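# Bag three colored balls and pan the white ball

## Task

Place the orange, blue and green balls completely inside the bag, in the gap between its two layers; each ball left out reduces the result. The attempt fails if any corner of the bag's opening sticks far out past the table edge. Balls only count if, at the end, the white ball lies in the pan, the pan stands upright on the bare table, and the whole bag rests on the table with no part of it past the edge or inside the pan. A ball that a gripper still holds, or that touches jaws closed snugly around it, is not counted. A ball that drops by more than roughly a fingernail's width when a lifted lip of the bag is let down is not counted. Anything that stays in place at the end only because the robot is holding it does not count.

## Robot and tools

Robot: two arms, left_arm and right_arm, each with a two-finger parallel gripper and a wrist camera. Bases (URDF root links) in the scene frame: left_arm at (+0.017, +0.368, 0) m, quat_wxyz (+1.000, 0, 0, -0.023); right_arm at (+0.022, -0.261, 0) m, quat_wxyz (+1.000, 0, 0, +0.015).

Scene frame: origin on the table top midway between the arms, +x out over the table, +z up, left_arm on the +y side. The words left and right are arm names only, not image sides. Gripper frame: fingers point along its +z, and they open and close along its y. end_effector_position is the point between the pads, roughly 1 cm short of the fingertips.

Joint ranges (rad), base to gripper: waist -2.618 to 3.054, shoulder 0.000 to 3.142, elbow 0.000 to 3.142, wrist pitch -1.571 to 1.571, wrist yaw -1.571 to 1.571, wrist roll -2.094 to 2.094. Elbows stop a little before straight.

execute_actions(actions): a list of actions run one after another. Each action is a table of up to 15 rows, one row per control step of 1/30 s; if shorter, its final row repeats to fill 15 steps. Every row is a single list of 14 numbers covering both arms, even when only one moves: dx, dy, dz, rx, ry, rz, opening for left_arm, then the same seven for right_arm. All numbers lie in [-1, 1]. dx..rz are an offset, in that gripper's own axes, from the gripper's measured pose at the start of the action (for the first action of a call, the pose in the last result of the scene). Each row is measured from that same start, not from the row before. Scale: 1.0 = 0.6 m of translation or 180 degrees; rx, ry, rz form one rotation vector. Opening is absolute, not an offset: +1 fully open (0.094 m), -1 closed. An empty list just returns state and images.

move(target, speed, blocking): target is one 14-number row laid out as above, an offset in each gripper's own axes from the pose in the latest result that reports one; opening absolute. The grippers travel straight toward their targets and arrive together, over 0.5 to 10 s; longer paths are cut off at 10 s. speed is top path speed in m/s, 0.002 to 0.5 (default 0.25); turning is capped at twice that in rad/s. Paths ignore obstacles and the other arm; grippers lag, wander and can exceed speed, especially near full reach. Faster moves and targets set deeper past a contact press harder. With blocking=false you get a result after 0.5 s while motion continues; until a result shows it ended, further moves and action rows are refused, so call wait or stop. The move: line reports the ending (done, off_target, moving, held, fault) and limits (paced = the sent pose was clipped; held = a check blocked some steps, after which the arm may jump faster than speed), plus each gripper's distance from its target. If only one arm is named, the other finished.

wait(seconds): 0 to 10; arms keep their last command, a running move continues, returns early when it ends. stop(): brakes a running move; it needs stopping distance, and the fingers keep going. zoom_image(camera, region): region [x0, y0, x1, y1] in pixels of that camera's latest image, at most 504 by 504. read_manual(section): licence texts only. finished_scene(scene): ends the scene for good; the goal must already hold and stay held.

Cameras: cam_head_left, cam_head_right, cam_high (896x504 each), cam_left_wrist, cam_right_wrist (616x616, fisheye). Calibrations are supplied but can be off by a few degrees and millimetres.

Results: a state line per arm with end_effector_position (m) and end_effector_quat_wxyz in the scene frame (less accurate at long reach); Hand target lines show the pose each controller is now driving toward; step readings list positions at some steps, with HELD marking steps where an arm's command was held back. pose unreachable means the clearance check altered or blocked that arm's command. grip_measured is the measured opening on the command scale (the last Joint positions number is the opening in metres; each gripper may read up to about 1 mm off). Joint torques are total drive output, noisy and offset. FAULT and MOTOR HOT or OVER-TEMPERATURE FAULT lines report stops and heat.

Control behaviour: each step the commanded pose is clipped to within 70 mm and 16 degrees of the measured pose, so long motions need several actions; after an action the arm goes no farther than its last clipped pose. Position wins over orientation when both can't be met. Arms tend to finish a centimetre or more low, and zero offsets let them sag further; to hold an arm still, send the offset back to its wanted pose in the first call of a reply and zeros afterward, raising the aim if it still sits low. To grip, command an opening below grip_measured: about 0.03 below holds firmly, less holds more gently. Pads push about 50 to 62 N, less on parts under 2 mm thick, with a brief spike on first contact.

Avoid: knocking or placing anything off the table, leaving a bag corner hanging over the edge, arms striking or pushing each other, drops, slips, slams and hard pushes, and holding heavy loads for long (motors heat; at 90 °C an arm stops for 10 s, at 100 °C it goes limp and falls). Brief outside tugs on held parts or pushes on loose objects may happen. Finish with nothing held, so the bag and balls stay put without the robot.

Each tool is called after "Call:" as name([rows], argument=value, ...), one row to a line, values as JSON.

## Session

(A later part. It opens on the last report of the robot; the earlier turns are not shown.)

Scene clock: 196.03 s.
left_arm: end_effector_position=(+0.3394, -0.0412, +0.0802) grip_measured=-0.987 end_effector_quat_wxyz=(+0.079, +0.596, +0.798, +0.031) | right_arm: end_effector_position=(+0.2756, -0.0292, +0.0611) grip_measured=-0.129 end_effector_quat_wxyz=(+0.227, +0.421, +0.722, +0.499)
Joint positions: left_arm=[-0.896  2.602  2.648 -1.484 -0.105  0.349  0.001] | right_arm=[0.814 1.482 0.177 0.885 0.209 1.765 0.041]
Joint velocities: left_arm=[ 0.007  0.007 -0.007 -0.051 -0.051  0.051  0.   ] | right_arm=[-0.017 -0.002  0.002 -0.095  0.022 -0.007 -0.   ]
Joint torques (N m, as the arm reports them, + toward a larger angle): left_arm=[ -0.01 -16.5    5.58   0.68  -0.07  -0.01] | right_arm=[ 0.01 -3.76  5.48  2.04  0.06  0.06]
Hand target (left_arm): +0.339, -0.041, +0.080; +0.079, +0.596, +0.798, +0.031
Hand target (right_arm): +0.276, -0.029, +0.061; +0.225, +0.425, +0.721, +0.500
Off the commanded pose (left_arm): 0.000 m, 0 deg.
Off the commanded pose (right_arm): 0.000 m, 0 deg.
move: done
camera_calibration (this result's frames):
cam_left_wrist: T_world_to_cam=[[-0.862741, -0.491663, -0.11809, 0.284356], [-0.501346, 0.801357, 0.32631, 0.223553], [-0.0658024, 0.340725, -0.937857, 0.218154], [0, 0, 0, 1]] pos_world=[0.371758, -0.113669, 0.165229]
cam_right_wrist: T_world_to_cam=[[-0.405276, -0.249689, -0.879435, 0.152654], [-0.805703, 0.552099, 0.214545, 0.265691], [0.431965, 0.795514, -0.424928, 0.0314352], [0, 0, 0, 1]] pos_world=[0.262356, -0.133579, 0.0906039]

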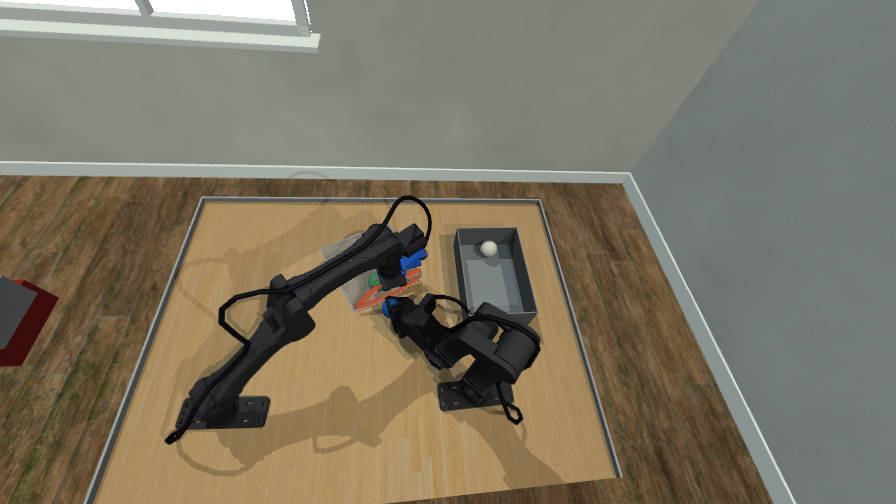

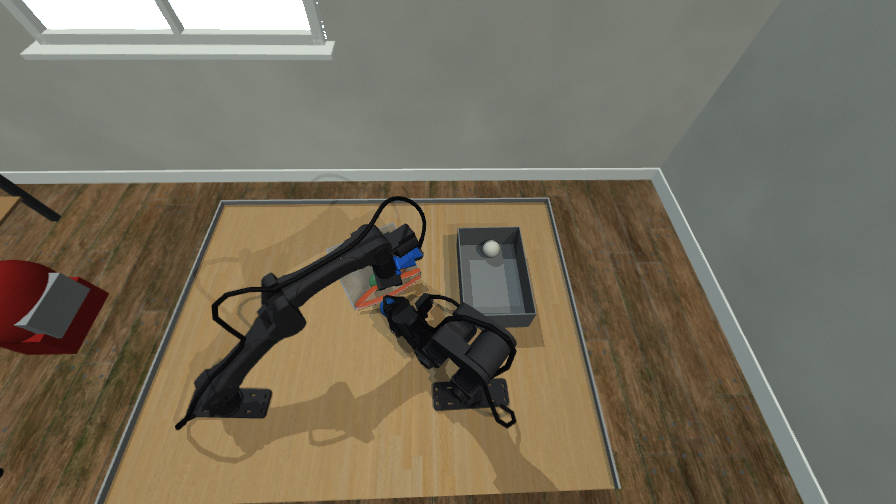

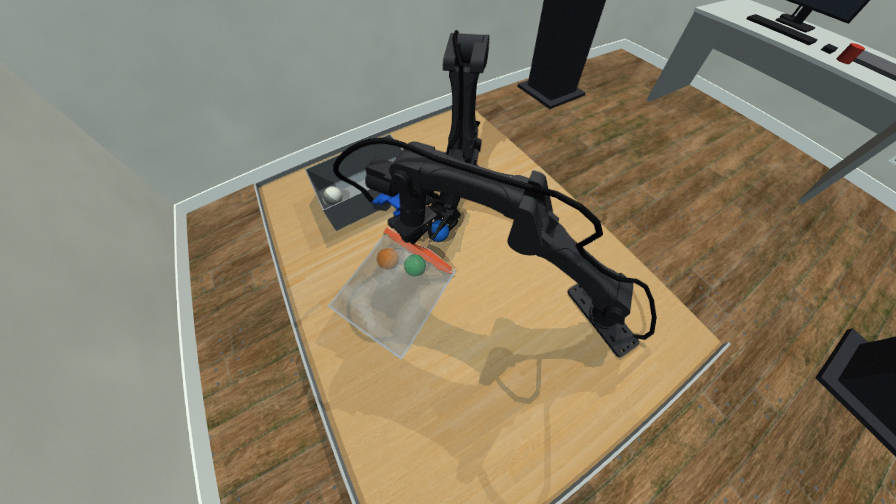

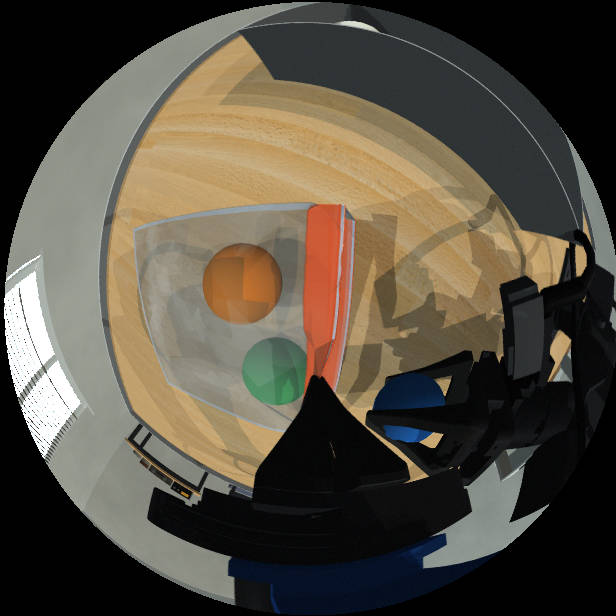

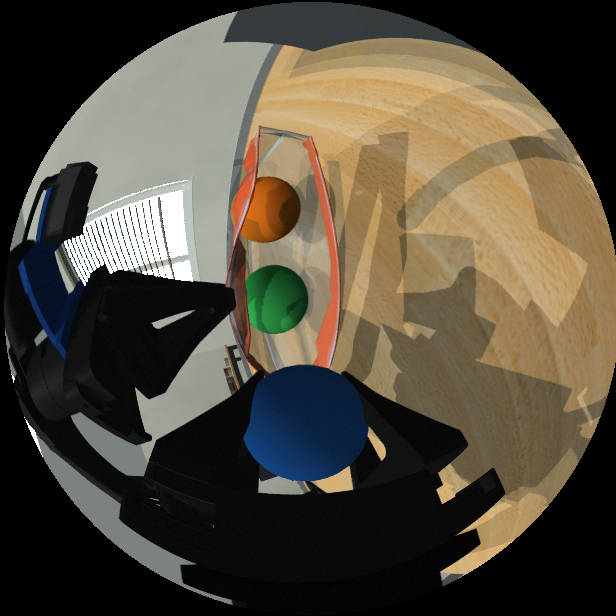

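Call:
move(target=[0,0,0,0,0,0,-1,-0.112,-0.013,-0.01,0,0,0,-0.15], speed=0.1)

Scene clock: 198.03 s.
left_arm: end_effector_position=(+0.3394, -0.0412, +0.0802) grip_measured=-0.987 end_effector_quat_wxyz=(+0.079, +0.596, +0.798, +0.031) | right_arm: end_effector_position=(+0.3109, -0.0865, +0.0639) grip_measured=-0.129 end_effector_quat_wxyz=(+0.234, +0.418, +0.713, +0.512)
Joint positions: left_arm=[-0.896  2.602  2.648 -1.484 -0.105  0.349  0.001] | right_arm=[ 0.441  1.482  0.127  0.978 -0.131  1.621  0.041]
Joint velocities: left_arm=[ 0.022  0.007 -0.007  0.007  0.037 -0.051  0.001] | right_arm=[-0.002  0.017 -0.002 -0.037 -0.022 -0.022  0.   ]
Joint torques (N m, as the arm reports them, + toward a larger angle): left_arm=[  0.02 -16.54   5.43   0.69  -0.1    0.02] | right_arm=[-0.7  -1.31  3.77  2.1  -0.08 -0.11]
Hand target (left_arm): +0.339, -0.041, +0.080; +0.079, +0.596, +0.798, +0.031
Hand target (right_arm): +0.306, -0.091, +0.051; +0.230, +0.420, +0.724, +0.497
Off the commanded pose (left_arm): 0.000 m, 0 deg.
Off the commanded pose (right_arm): 0.015 m, 2 deg.
move: off_target (right_arm)
camera_calibration (this result's frames):
cam_left_wrist: T_world_to_cam=[[-0.862741, -0.491663, -0.11809, 0.284356], [-0.501346, 0.801357, 0.32631, 0.223553], [-0.0658024, 0.340725, -0.937857, 0.218154], [0, 0, 0, 1]] pos_world=[0.371758, -0.113669, 0.165229]
cam_right_wrist: T_world_to_cam=[[-0.38035, -0.229338, -0.895956, 0.150178], [-0.809443, 0.551161, 0.202543, 0.326924], [0.447365, 0.802263, -0.39527, 0.0568173], [0, 0, 0, 1]] pos_world=[0.296329, -0.191329, 0.0907951]

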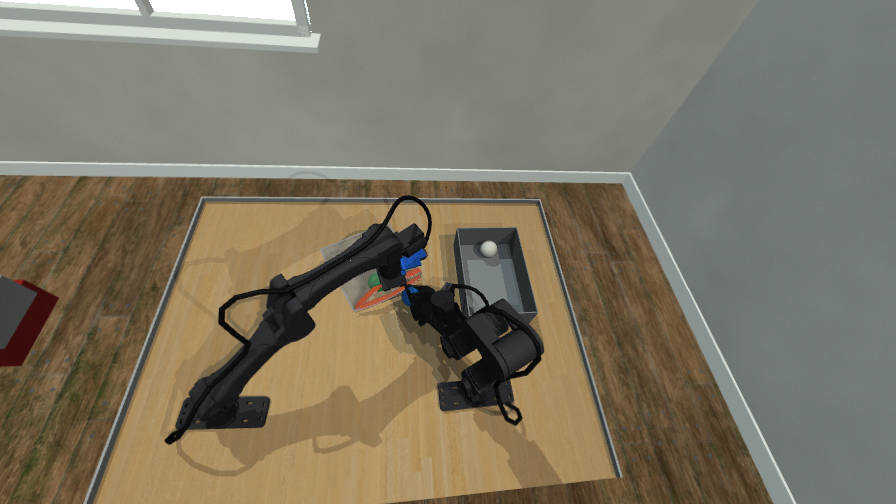

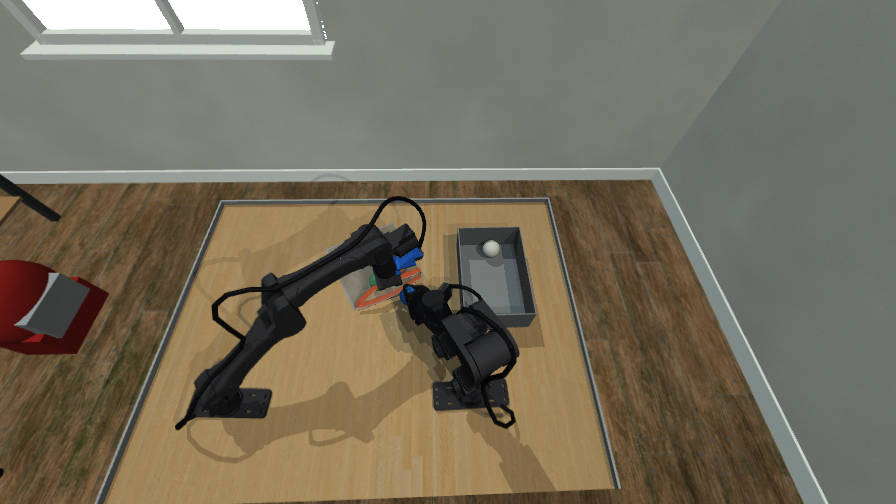

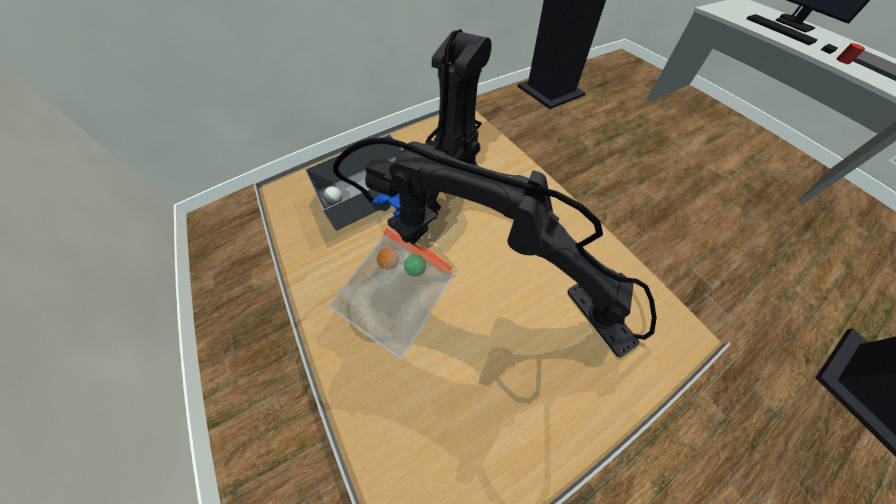

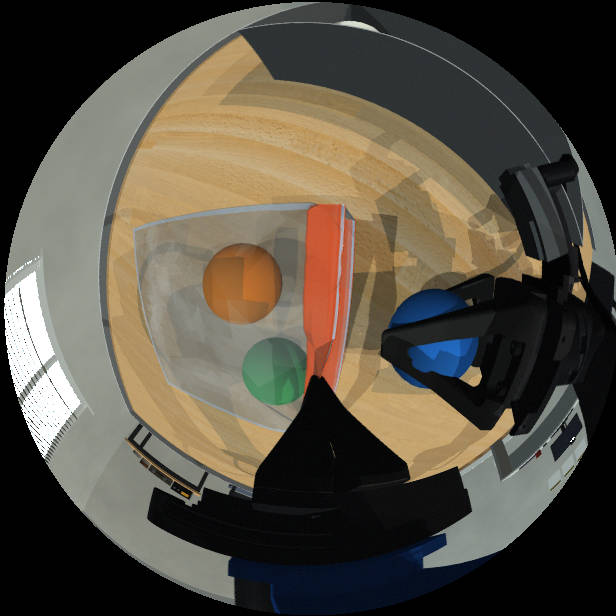

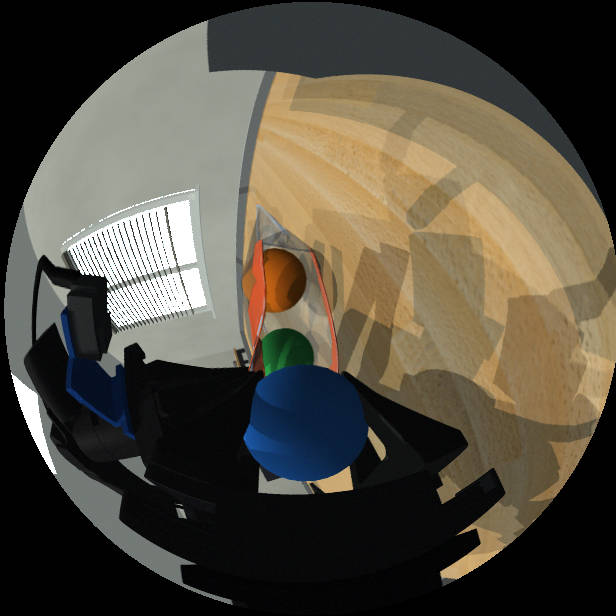

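Call:
move(target=[0,0,0,0,0,0,-1,-0.008,-0.022,0.045,0,0,0,-0.15], speed=0.06)

Scene clock: 199.50 s.
left_arm: end_effector_position=(+0.3394, -0.0412, +0.0802) grip_measured=-0.987 end_effector_quat_wxyz=(+0.079, +0.596, +0.798, +0.031) | right_arm: end_effector_position=(+0.3251, -0.0788, +0.0422) grip_measured=-0.129 end_effector_quat_wxyz=(+0.233, +0.417, +0.713, +0.513)
Joint positions: left_arm=[-0.896  2.602  2.648 -1.484 -0.105  0.349  0.001] | right_arm=[ 0.441  1.743  0.167  1.199 -0.133  1.62   0.041]
Joint velocities: left_arm=[-0.032  0.002  0.002  0.007 -0.037 -0.007 -0.   ] | right_arm=[-0.002  0.007 -0.012 -0.022  0.007  0.007 -0.   ]
Joint torques (N m, as the arm reports them, + toward a larger angle): left_arm=[ -0.05 -16.58   5.58   0.68  -0.08   0.  ] | right_arm=[-0.19 -3.07  5.35  2.09 -0.03  0.01]
Hand target (left_arm): +0.339, -0.041, +0.080; +0.079, +0.596, +0.798, +0.031
Hand target (right_arm): +0.329, -0.078, +0.041; +0.234, +0.418, +0.713, +0.512
Off the commanded pose (left_arm): 0.000 m, 0 deg.
Off the commanded pose (right_arm): 0.004 m, 0 deg.
move: done
camera_calibration (this result's frames):
cam_left_wrist: T_world_to_cam=[[-0.862741, -0.491663, -0.11809, 0.284356], [-0.501346, 0.801357, 0.32631, 0.223553], [-0.0658024, 0.340725, -0.937857, 0.218154], [0, 0, 0, 1]] pos_world=[0.371758, -0.113669, 0.165229]
cam_right_wrist: T_world_to_cam=[[-0.37956, -0.230412, -0.896016, 0.137548], [-0.81089, 0.549122, 0.202292, 0.338909], [0.445412, 0.803353, -0.395263, 0.0364002], [0, 0, 0, 1]] pos_world=[0.310812, -0.183652, 0.0690742]

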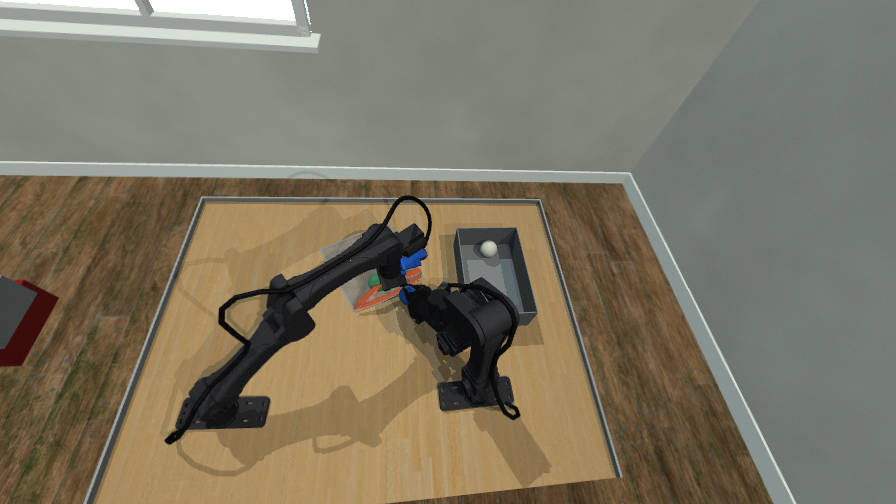

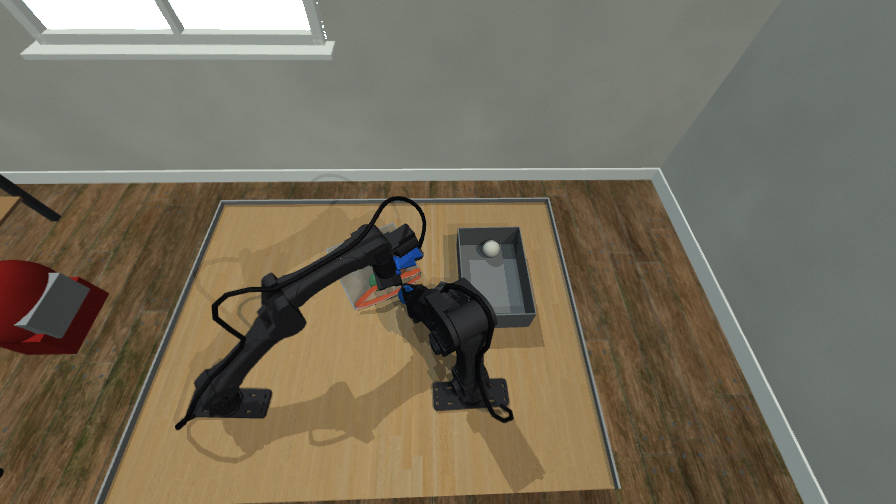

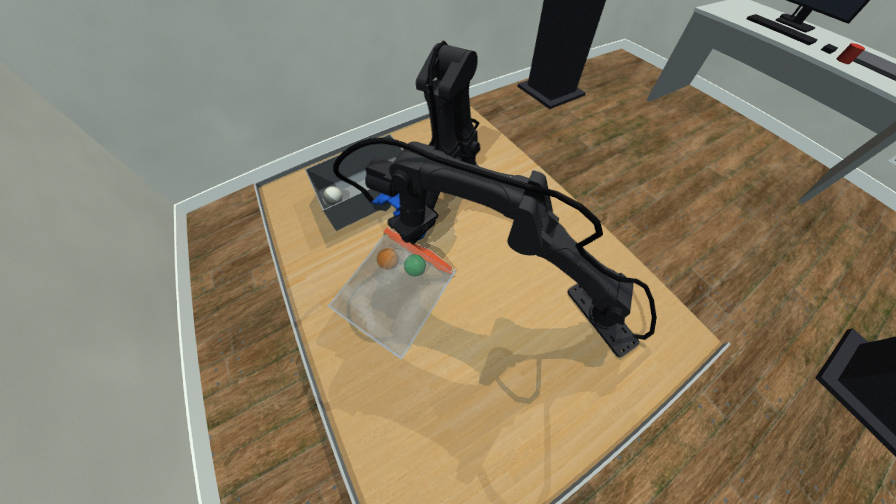

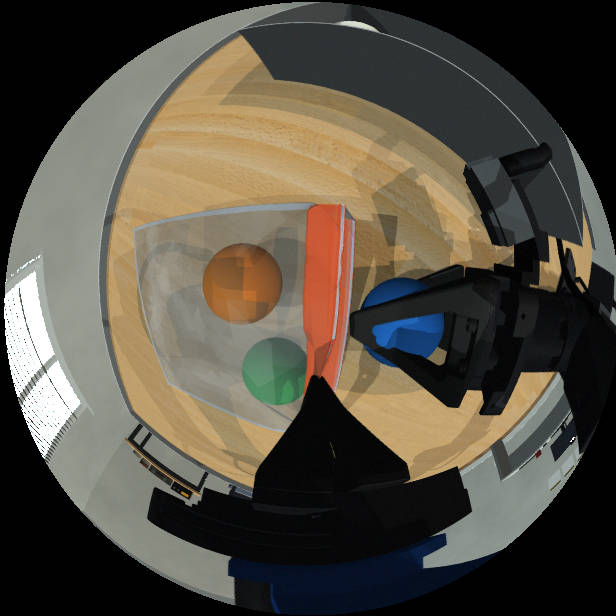

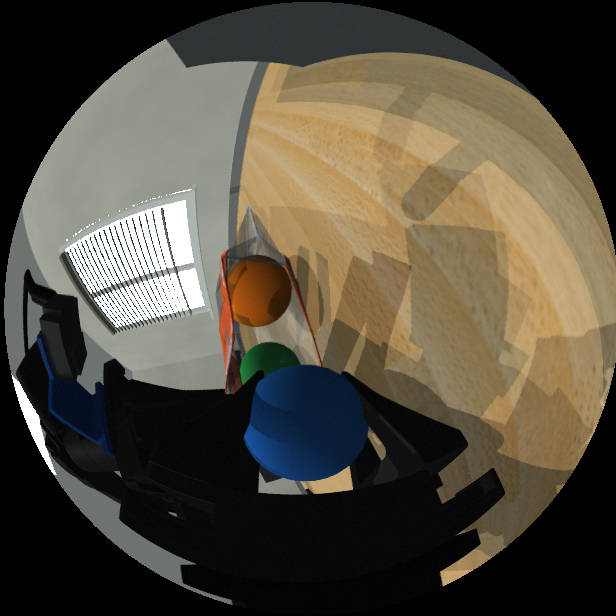

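Call:
move(target=[0,0,0,0,0,0,-1,0,0.03,0.065,0,0,0,-0.15], speed=0.05)

Scene clock: 200.83 s.
left_arm: end_effector_position=(+0.3401, -0.0407, +0.0803) grip_measured=-0.987 end_effector_quat_wxyz=(+0.079, +0.596, +0.798, +0.033) | right_arm: end_effector_position=(+0.3579, -0.0589, +0.0494) grip_measured=-0.129 end_effector_quat_wxyz=(+0.237, +0.414, +0.710, +0.518)
Joint positions: left_arm=[-0.896  2.602  2.648 -1.484 -0.11   0.349  0.001] | right_arm=[ 0.454  1.799  0.315  1.122 -0.121  1.623  0.041]
Joint velocities: left_arm=[ 0.012  0.007 -0.007  0.066 -0.037  0.022 -0.001] | right_arm=[ 0.007  0.002  0.002 -0.066  0.037 -0.022  0.   ]
Joint torques (N m, as the arm reports them, + toward a larger angle): left_arm=[  0.04 -16.56   5.62   0.68  -0.03   0.02] | right_arm=[ 0.79 -4.33  6.39  1.94  0.04  0.06]
Hand target (left_arm): +0.339, -0.041, +0.080; +0.079, +0.596, +0.798, +0.031
Hand target (right_arm): +0.360, -0.055, +0.045; +0.233, +0.417, +0.713, +0.513
Off the commanded pose (left_arm): 0.001 m, 0 deg.
Off the commanded pose (right_arm): 0.007 m, 1 deg.
move: done
camera_calibration (this result's frames):
cam_left_wrist: T_world_to_cam=[[-0.86194, -0.491879, -0.12294, 0.285341], [-0.503168, 0.800084, 0.326631, 0.223994], [-0.062301, 0.343396, -0.937122, 0.216968], [0, 0, 0, 1]] pos_world=[0.372171, -0.113366, 0.165242]
cam_right_wrist: T_world_to_cam=[[-0.36639, -0.225253, -0.902784, 0.156934], [-0.813844, 0.547886, 0.193592, 0.354567], [0.451016, 0.805656, -0.384061, 0.00626153], [0, 0, 0, 1]] pos_world=[0.343238, -0.163957, 0.0754411]

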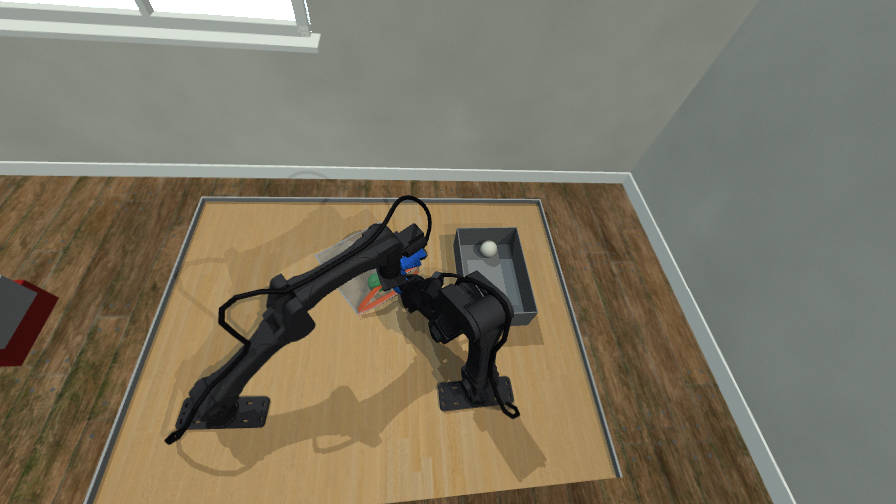

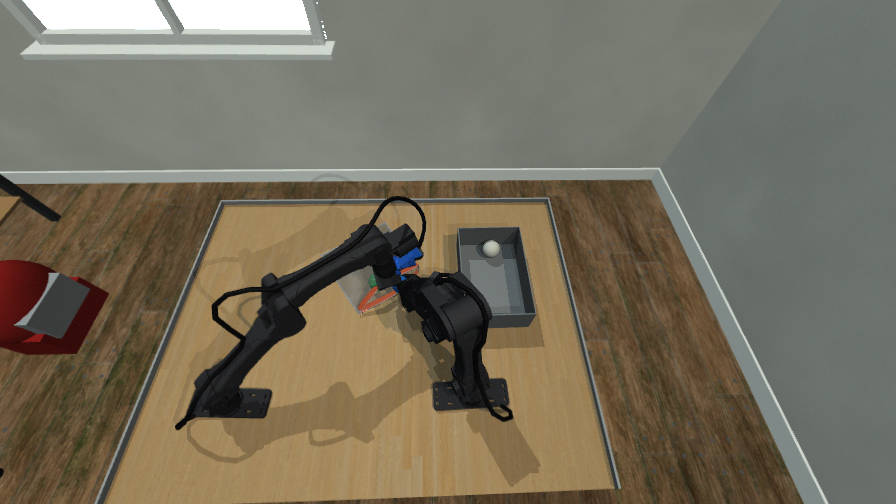

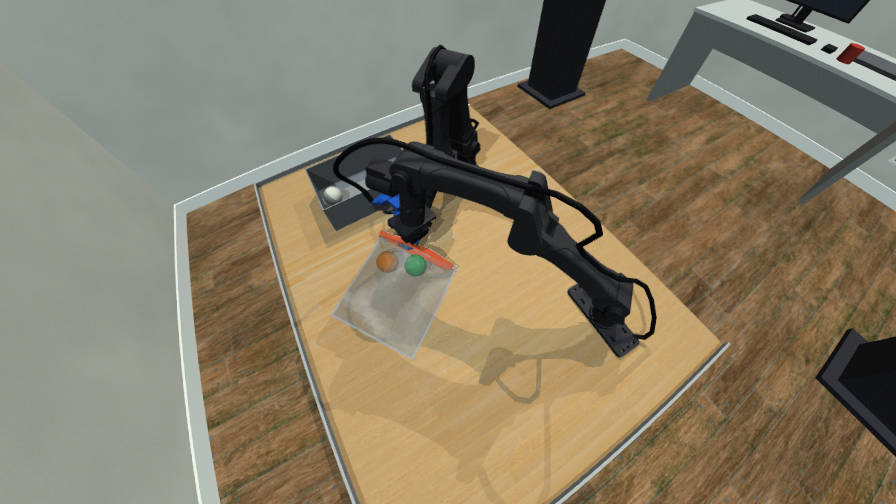

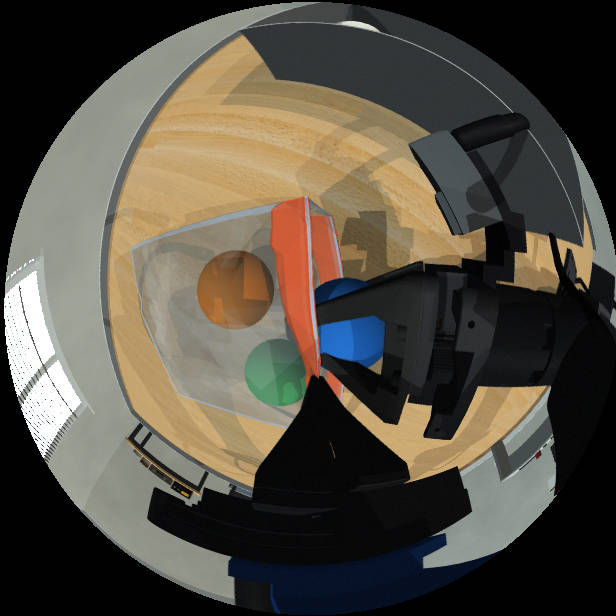

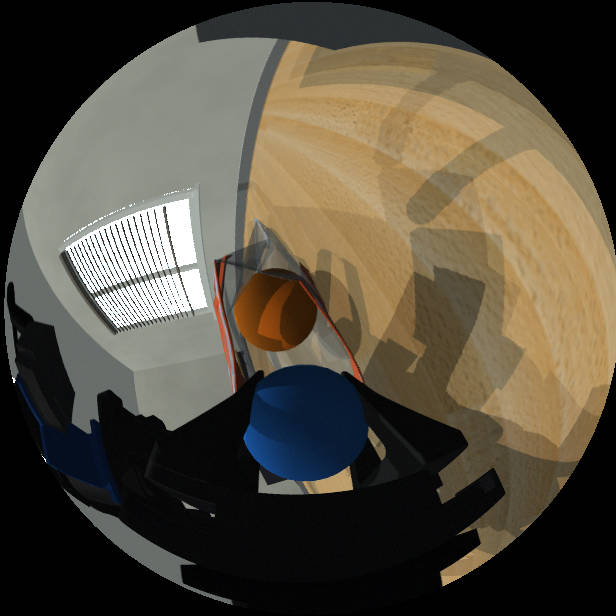

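Call:
move(target=[0,0,0,0,0,0,-1,0,0.008,0.055,0,0,0,-0.15], speed=0.05)

Scene clock: 202.07 s.
left_arm: end_effector_position=(+0.3455, -0.0357, +0.0808) grip_measured=-0.987 end_effector_quat_wxyz=(+0.082, +0.593, +0.800, +0.047) | right_arm: end_effector_position=(+0.3810, -0.0485, +0.0415) grip_measured=-0.129 end_effector_quat_wxyz=(+0.240, +0.419, +0.710, +0.513)
Joint positions: left_arm=[-0.891  2.602  2.648 -1.487 -0.137  0.349  0.001] | right_arm=[ 0.457  1.894  0.416  1.11  -0.105  1.625  0.041]
Joint velocities: left_arm=[ 0.002 -0.007 -0.012  0.037 -0.022 -0.022  0.   ] | right_arm=[-0.012 -0.007  0.002 -0.022  0.022  0.007 -0.   ]
Joint torques (N m, as the arm reports them, + toward a larger angle): left_arm=[ -0.49 -16.57   5.55   0.7    0.2    0.01] | right_arm=[ 1.2  -5.47  7.    2.06 -0.06  0.03]
Hand target (left_arm): +0.340, -0.041, +0.080; +0.079, +0.596, +0.798, +0.033
Hand target (right_arm): +0.384, -0.040, +0.042; +0.237, +0.414, +0.710, +0.518
Off the commanded pose (left_arm): 0.007 m, 2 deg.
Off the commanded pose (right_arm): 0.009 m, 1 deg.
move: done
camera_calibration (this result's frames):
cam_left_wrist: T_world_to_cam=[[-0.855074, -0.496719, -0.148722, 0.292049], [-0.516391, 0.789927, 0.330689, 0.226427], [-0.0467798, 0.359562, -0.931948, 0.210849], [0, 0, 0, 1]] pos_world=[0.376512, -0.109608, 0.165058]
cam_right_wrist: T_world_to_cam=[[-0.372821, -0.226089, -0.899938, 0.162946], [-0.806034, 0.559384, 0.193386, 0.366784], [0.459688, 0.797479, -0.390786, -0.0189577], [0, 0, 0, 1]] pos_world=[0.365105, -0.153215, 0.0683015]

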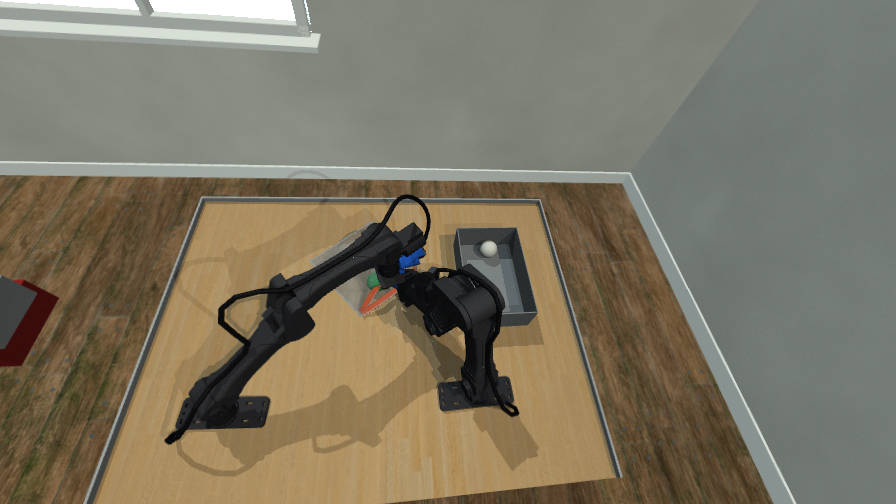

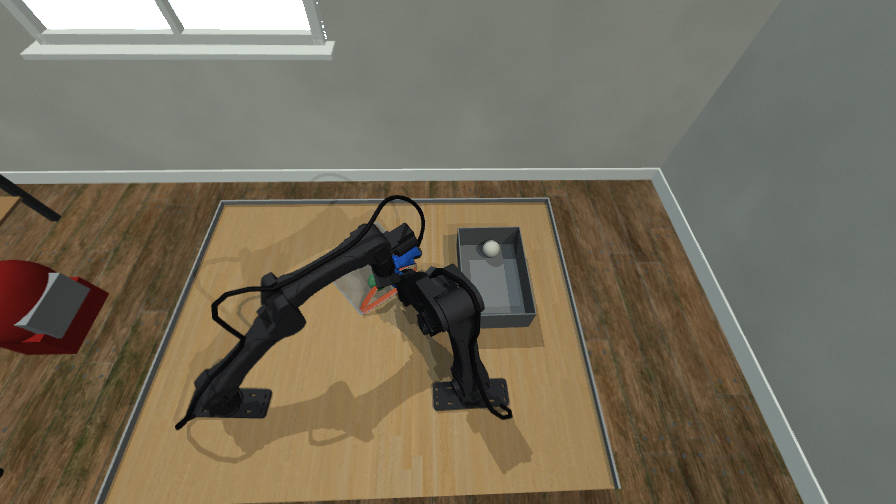

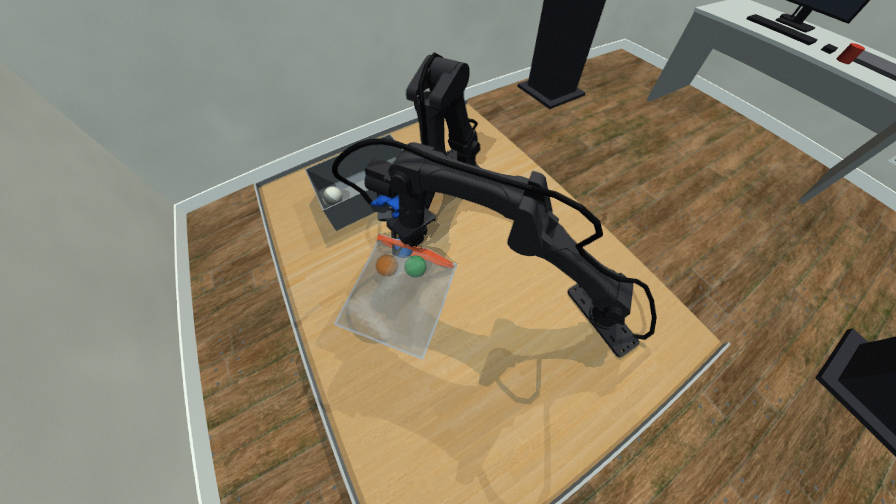

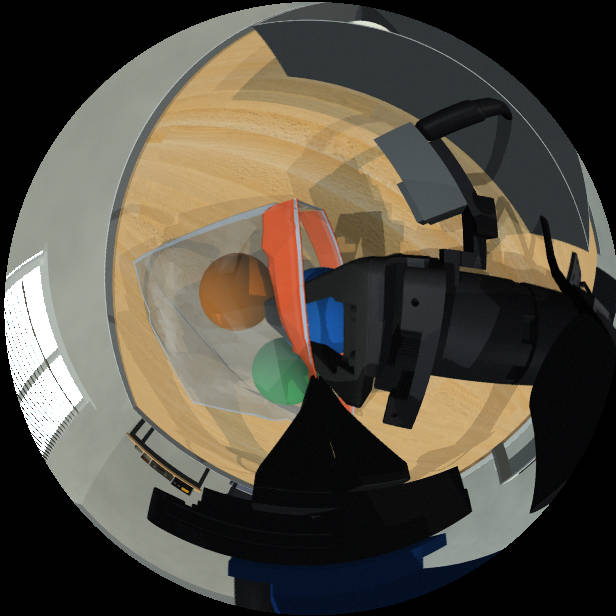

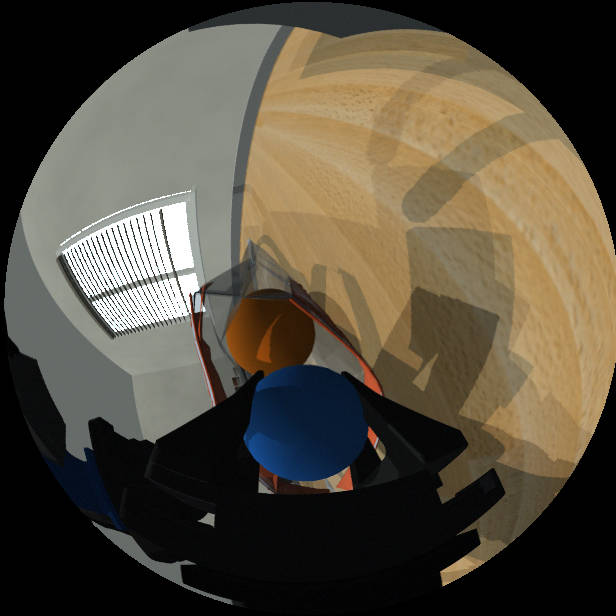

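Call:
move(target=[0,0,0,0,0,0,-1,0,0,-0.005,0,0,0,0.35], speed=0.05)

Call:
move(target=[0,0,0,0,0,0,-1,0,-0.025,-0.085,0,0,0,0.35], speed=0.06)

Scene clock: 203.03 s.
left_arm: end_effector_position=(+0.3529, -0.0260, +0.0848) grip_measured=-0.987 end_effector_quat_wxyz=(+0.083, +0.587, +0.803, +0.062) | right_arm: end_effector_position=(+0.3834, -0.0482, +0.0489) grip_measured=+0.348 end_effector_quat_wxyz=(+0.248, +0.414, +0.702, +0.524)
Joint positions: left_arm=[-0.878  2.595  2.648 -1.5   -0.167  0.348  0.001] | right_arm=[ 0.455  1.892  0.414  1.142 -0.104  1.626  0.063]
Joint velocities: left_arm=[ 0.007 -0.012  0.007  0.037  0.051  0.022  0.001] | right_arm=[-0.002 -0.012 -0.007 -0.037 -0.022 -0.051 -0.001]
Joint torques (N m, as the arm reports them, + toward a larger angle): left_arm=[ -1.12 -15.97   5.46   0.81   0.23   0.02] | right_arm=[ 0.03 -7.65  3.51  1.83 -0.06  0.01]
Hand target (left_arm): +0.345, -0.035, +0.081; +0.081, +0.593, +0.800, +0.047
Hand target (right_arm): +0.379, -0.050, +0.042; +0.240, +0.419, +0.709, +0.513
Off the commanded pose (left_arm): 0.013 m, 2 deg.
Off the commanded pose (right_arm): 0.008 m, 2 deg.
move: off_target (left_arm)
camera_calibration (this result's frames):
cam_left_wrist: T_world_to_cam=[[-0.843225, -0.507702, -0.176665, 0.301678], [-0.536462, 0.773752, 0.336922, 0.227474], [-0.0343614, 0.378875, -0.92481, 0.20699], [0, 0, 0, 1]] pos_world=[0.383526, -0.101269, 0.168081]
cam_right_wrist: T_world_to_cam=[[-0.348367, -0.211889, -0.913095, 0.16248], [-0.809656, 0.558875, 0.179212, 0.369168], [0.472332, 0.801724, -0.366251, -0.0232702], [0, 0, 0, 1]] pos_world=[0.366493, -0.153235, 0.0736773]

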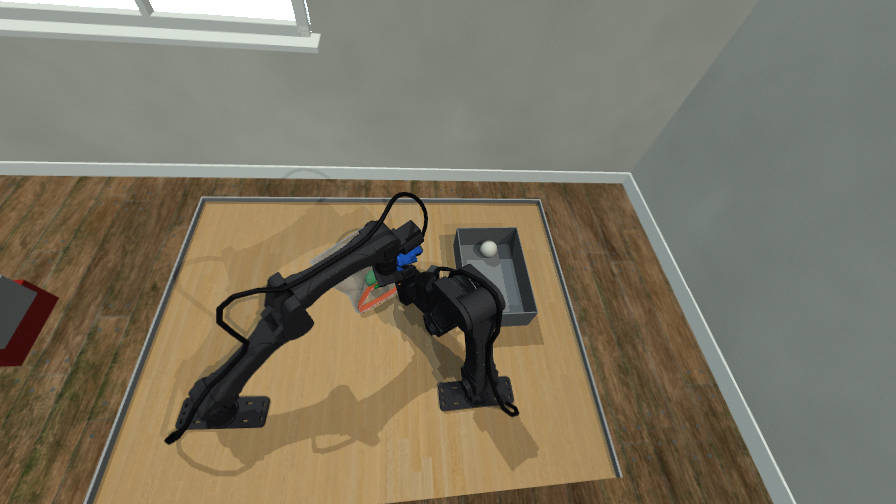

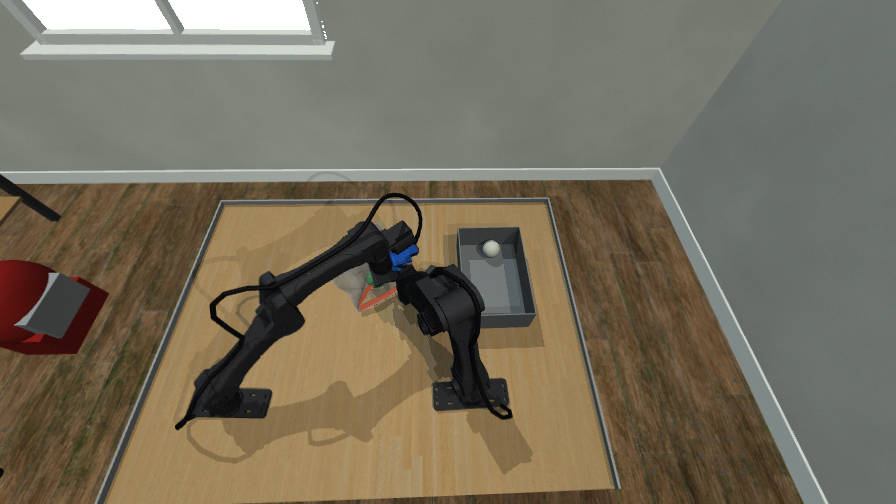

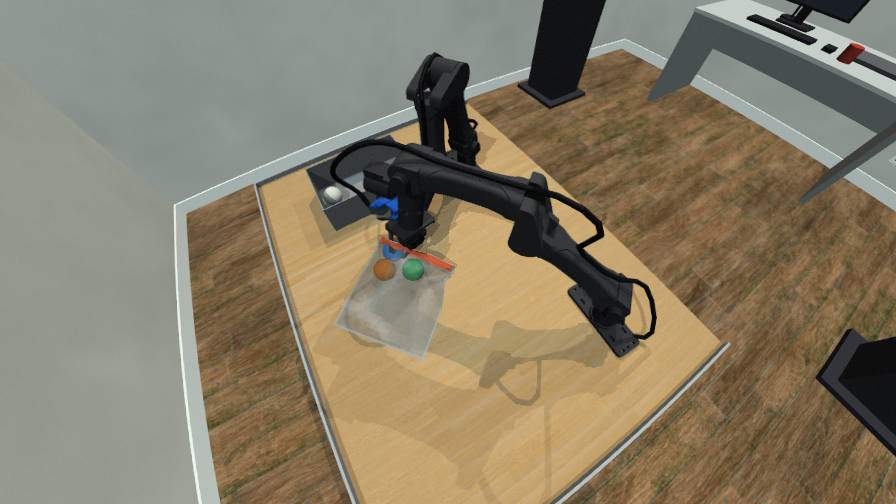

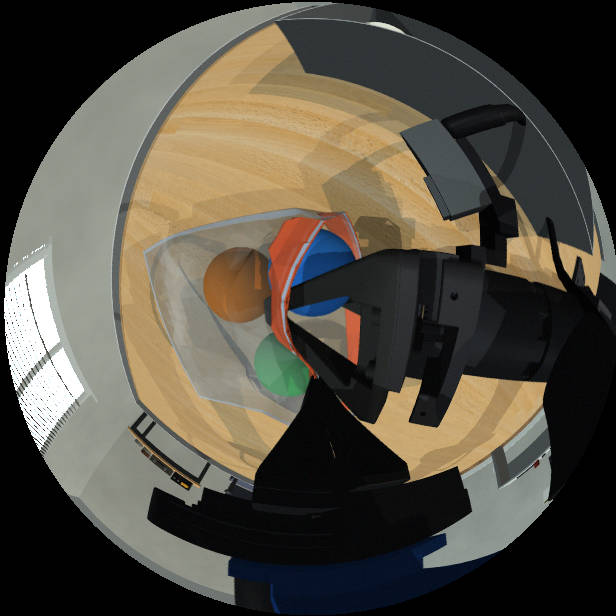

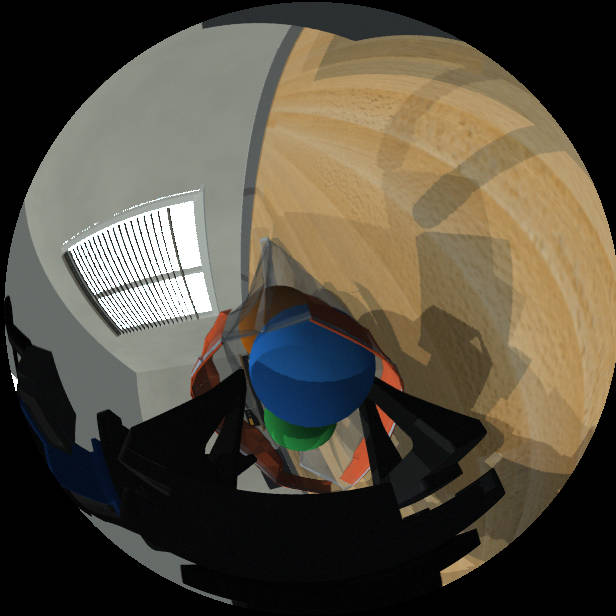

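Scene clock: 204.23 s.
left_arm: end_effector_position=(+0.3533, -0.0258, +0.0849) grip_measured=-0.987 end_effector_quat_wxyz=(+0.083, +0.586, +0.803, +0.063) | right_arm: end_effector_position=(+0.3409, -0.0738, +0.0475) grip_measured=+0.349 end_effector_quat_wxyz=(+0.243, +0.417, +0.703, +0.522)
Joint positions: left_arm=[-0.878  2.595  2.648 -1.5   -0.169  0.348  0.001] | right_arm=[ 0.438  1.788  0.218  1.223 -0.123  1.626  0.063]
Joint velocities: left_arm=[ 0.002  0.007 -0.012 -0.007  0.066 -0.037  0.   ] | right_arm=[ 0.007 -0.012 -0.007  0.022 -0.022  0.007  0.   ]
Joint torques (N m, as the arm reports them, + toward a larger angle): left_arm=[  0.03 -16.46   5.53   0.69  -0.11   0.04] | right_arm=[-0.73 -7.17  2.38  2.08 -0.07 -0.07]
Hand target (left_arm): +0.353, -0.026, +0.085; +0.083, +0.587, +0.803, +0.062
Hand target (right_arm): +0.339, -0.077, +0.051; +0.248, +0.414, +0.702, +0.524
Off the commanded pose (left_arm): 0.000 m, 0 deg.
Off the commanded pose (right_arm): 0.005 m, 1 deg.
move: done
camera_calibration (this result's frames):
cam_left_wrist: T_world_to_cam=[[-0.84268, -0.507698, -0.179258, 0.302178], [-0.537431, 0.773036, 0.337022, 0.227736], [-0.0325325, 0.38034, -0.924274, 0.206311], [0, 0, 0, 1]] pos_world=[0.383744, -0.101101, 0.168104]
cam_right_wrist: T_world_to_cam=[[-0.358853, -0.211203, -0.909185, 0.144466], [-0.808319, 0.557393, 0.189559, 0.348309], [0.466738, 0.802936, -0.370741, 0.0190343], [0, 0, 0, 1]] pos_world=[0.324503, -0.178917, 0.0723777]

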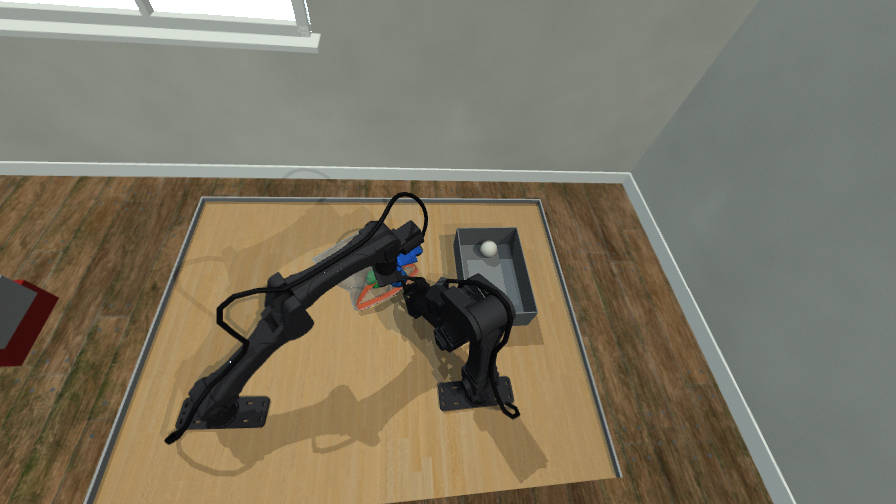

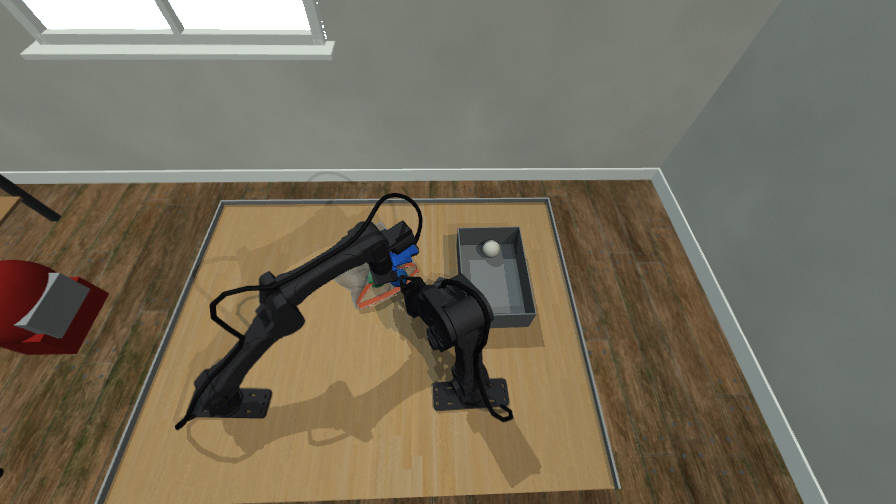

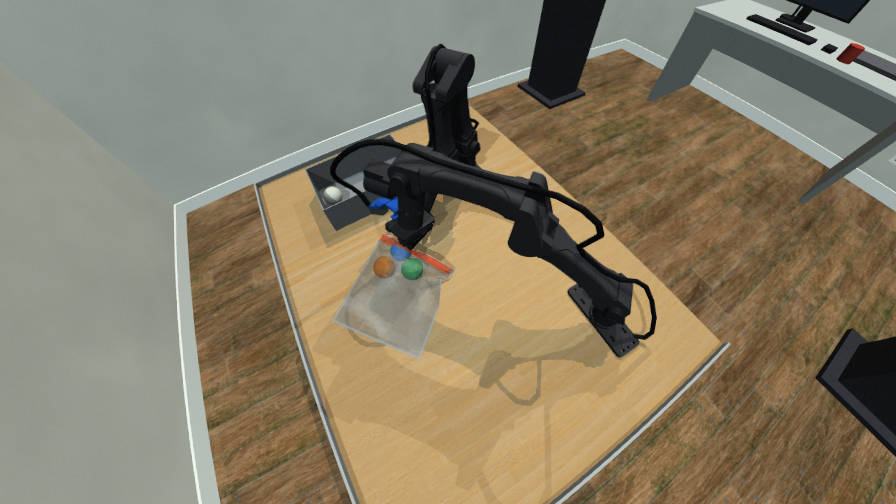

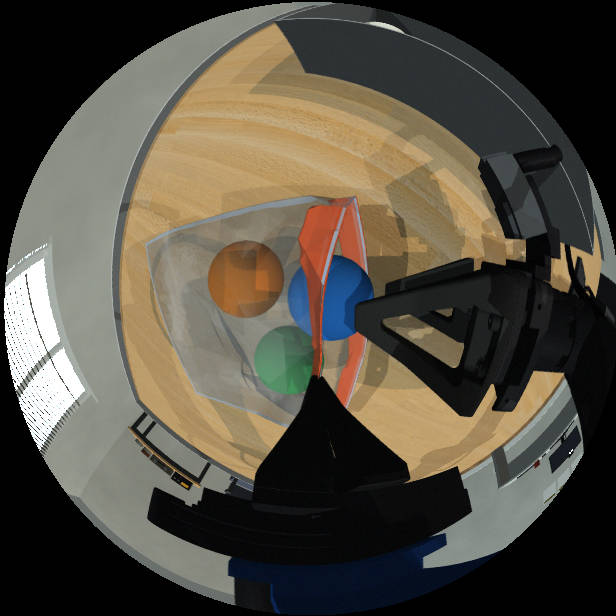

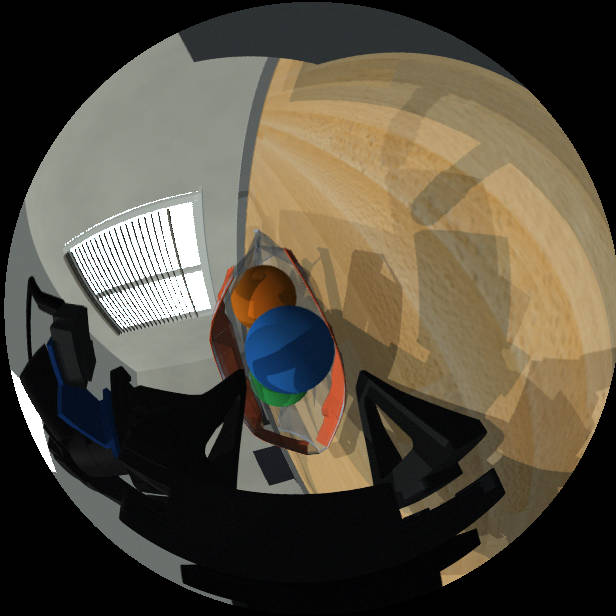

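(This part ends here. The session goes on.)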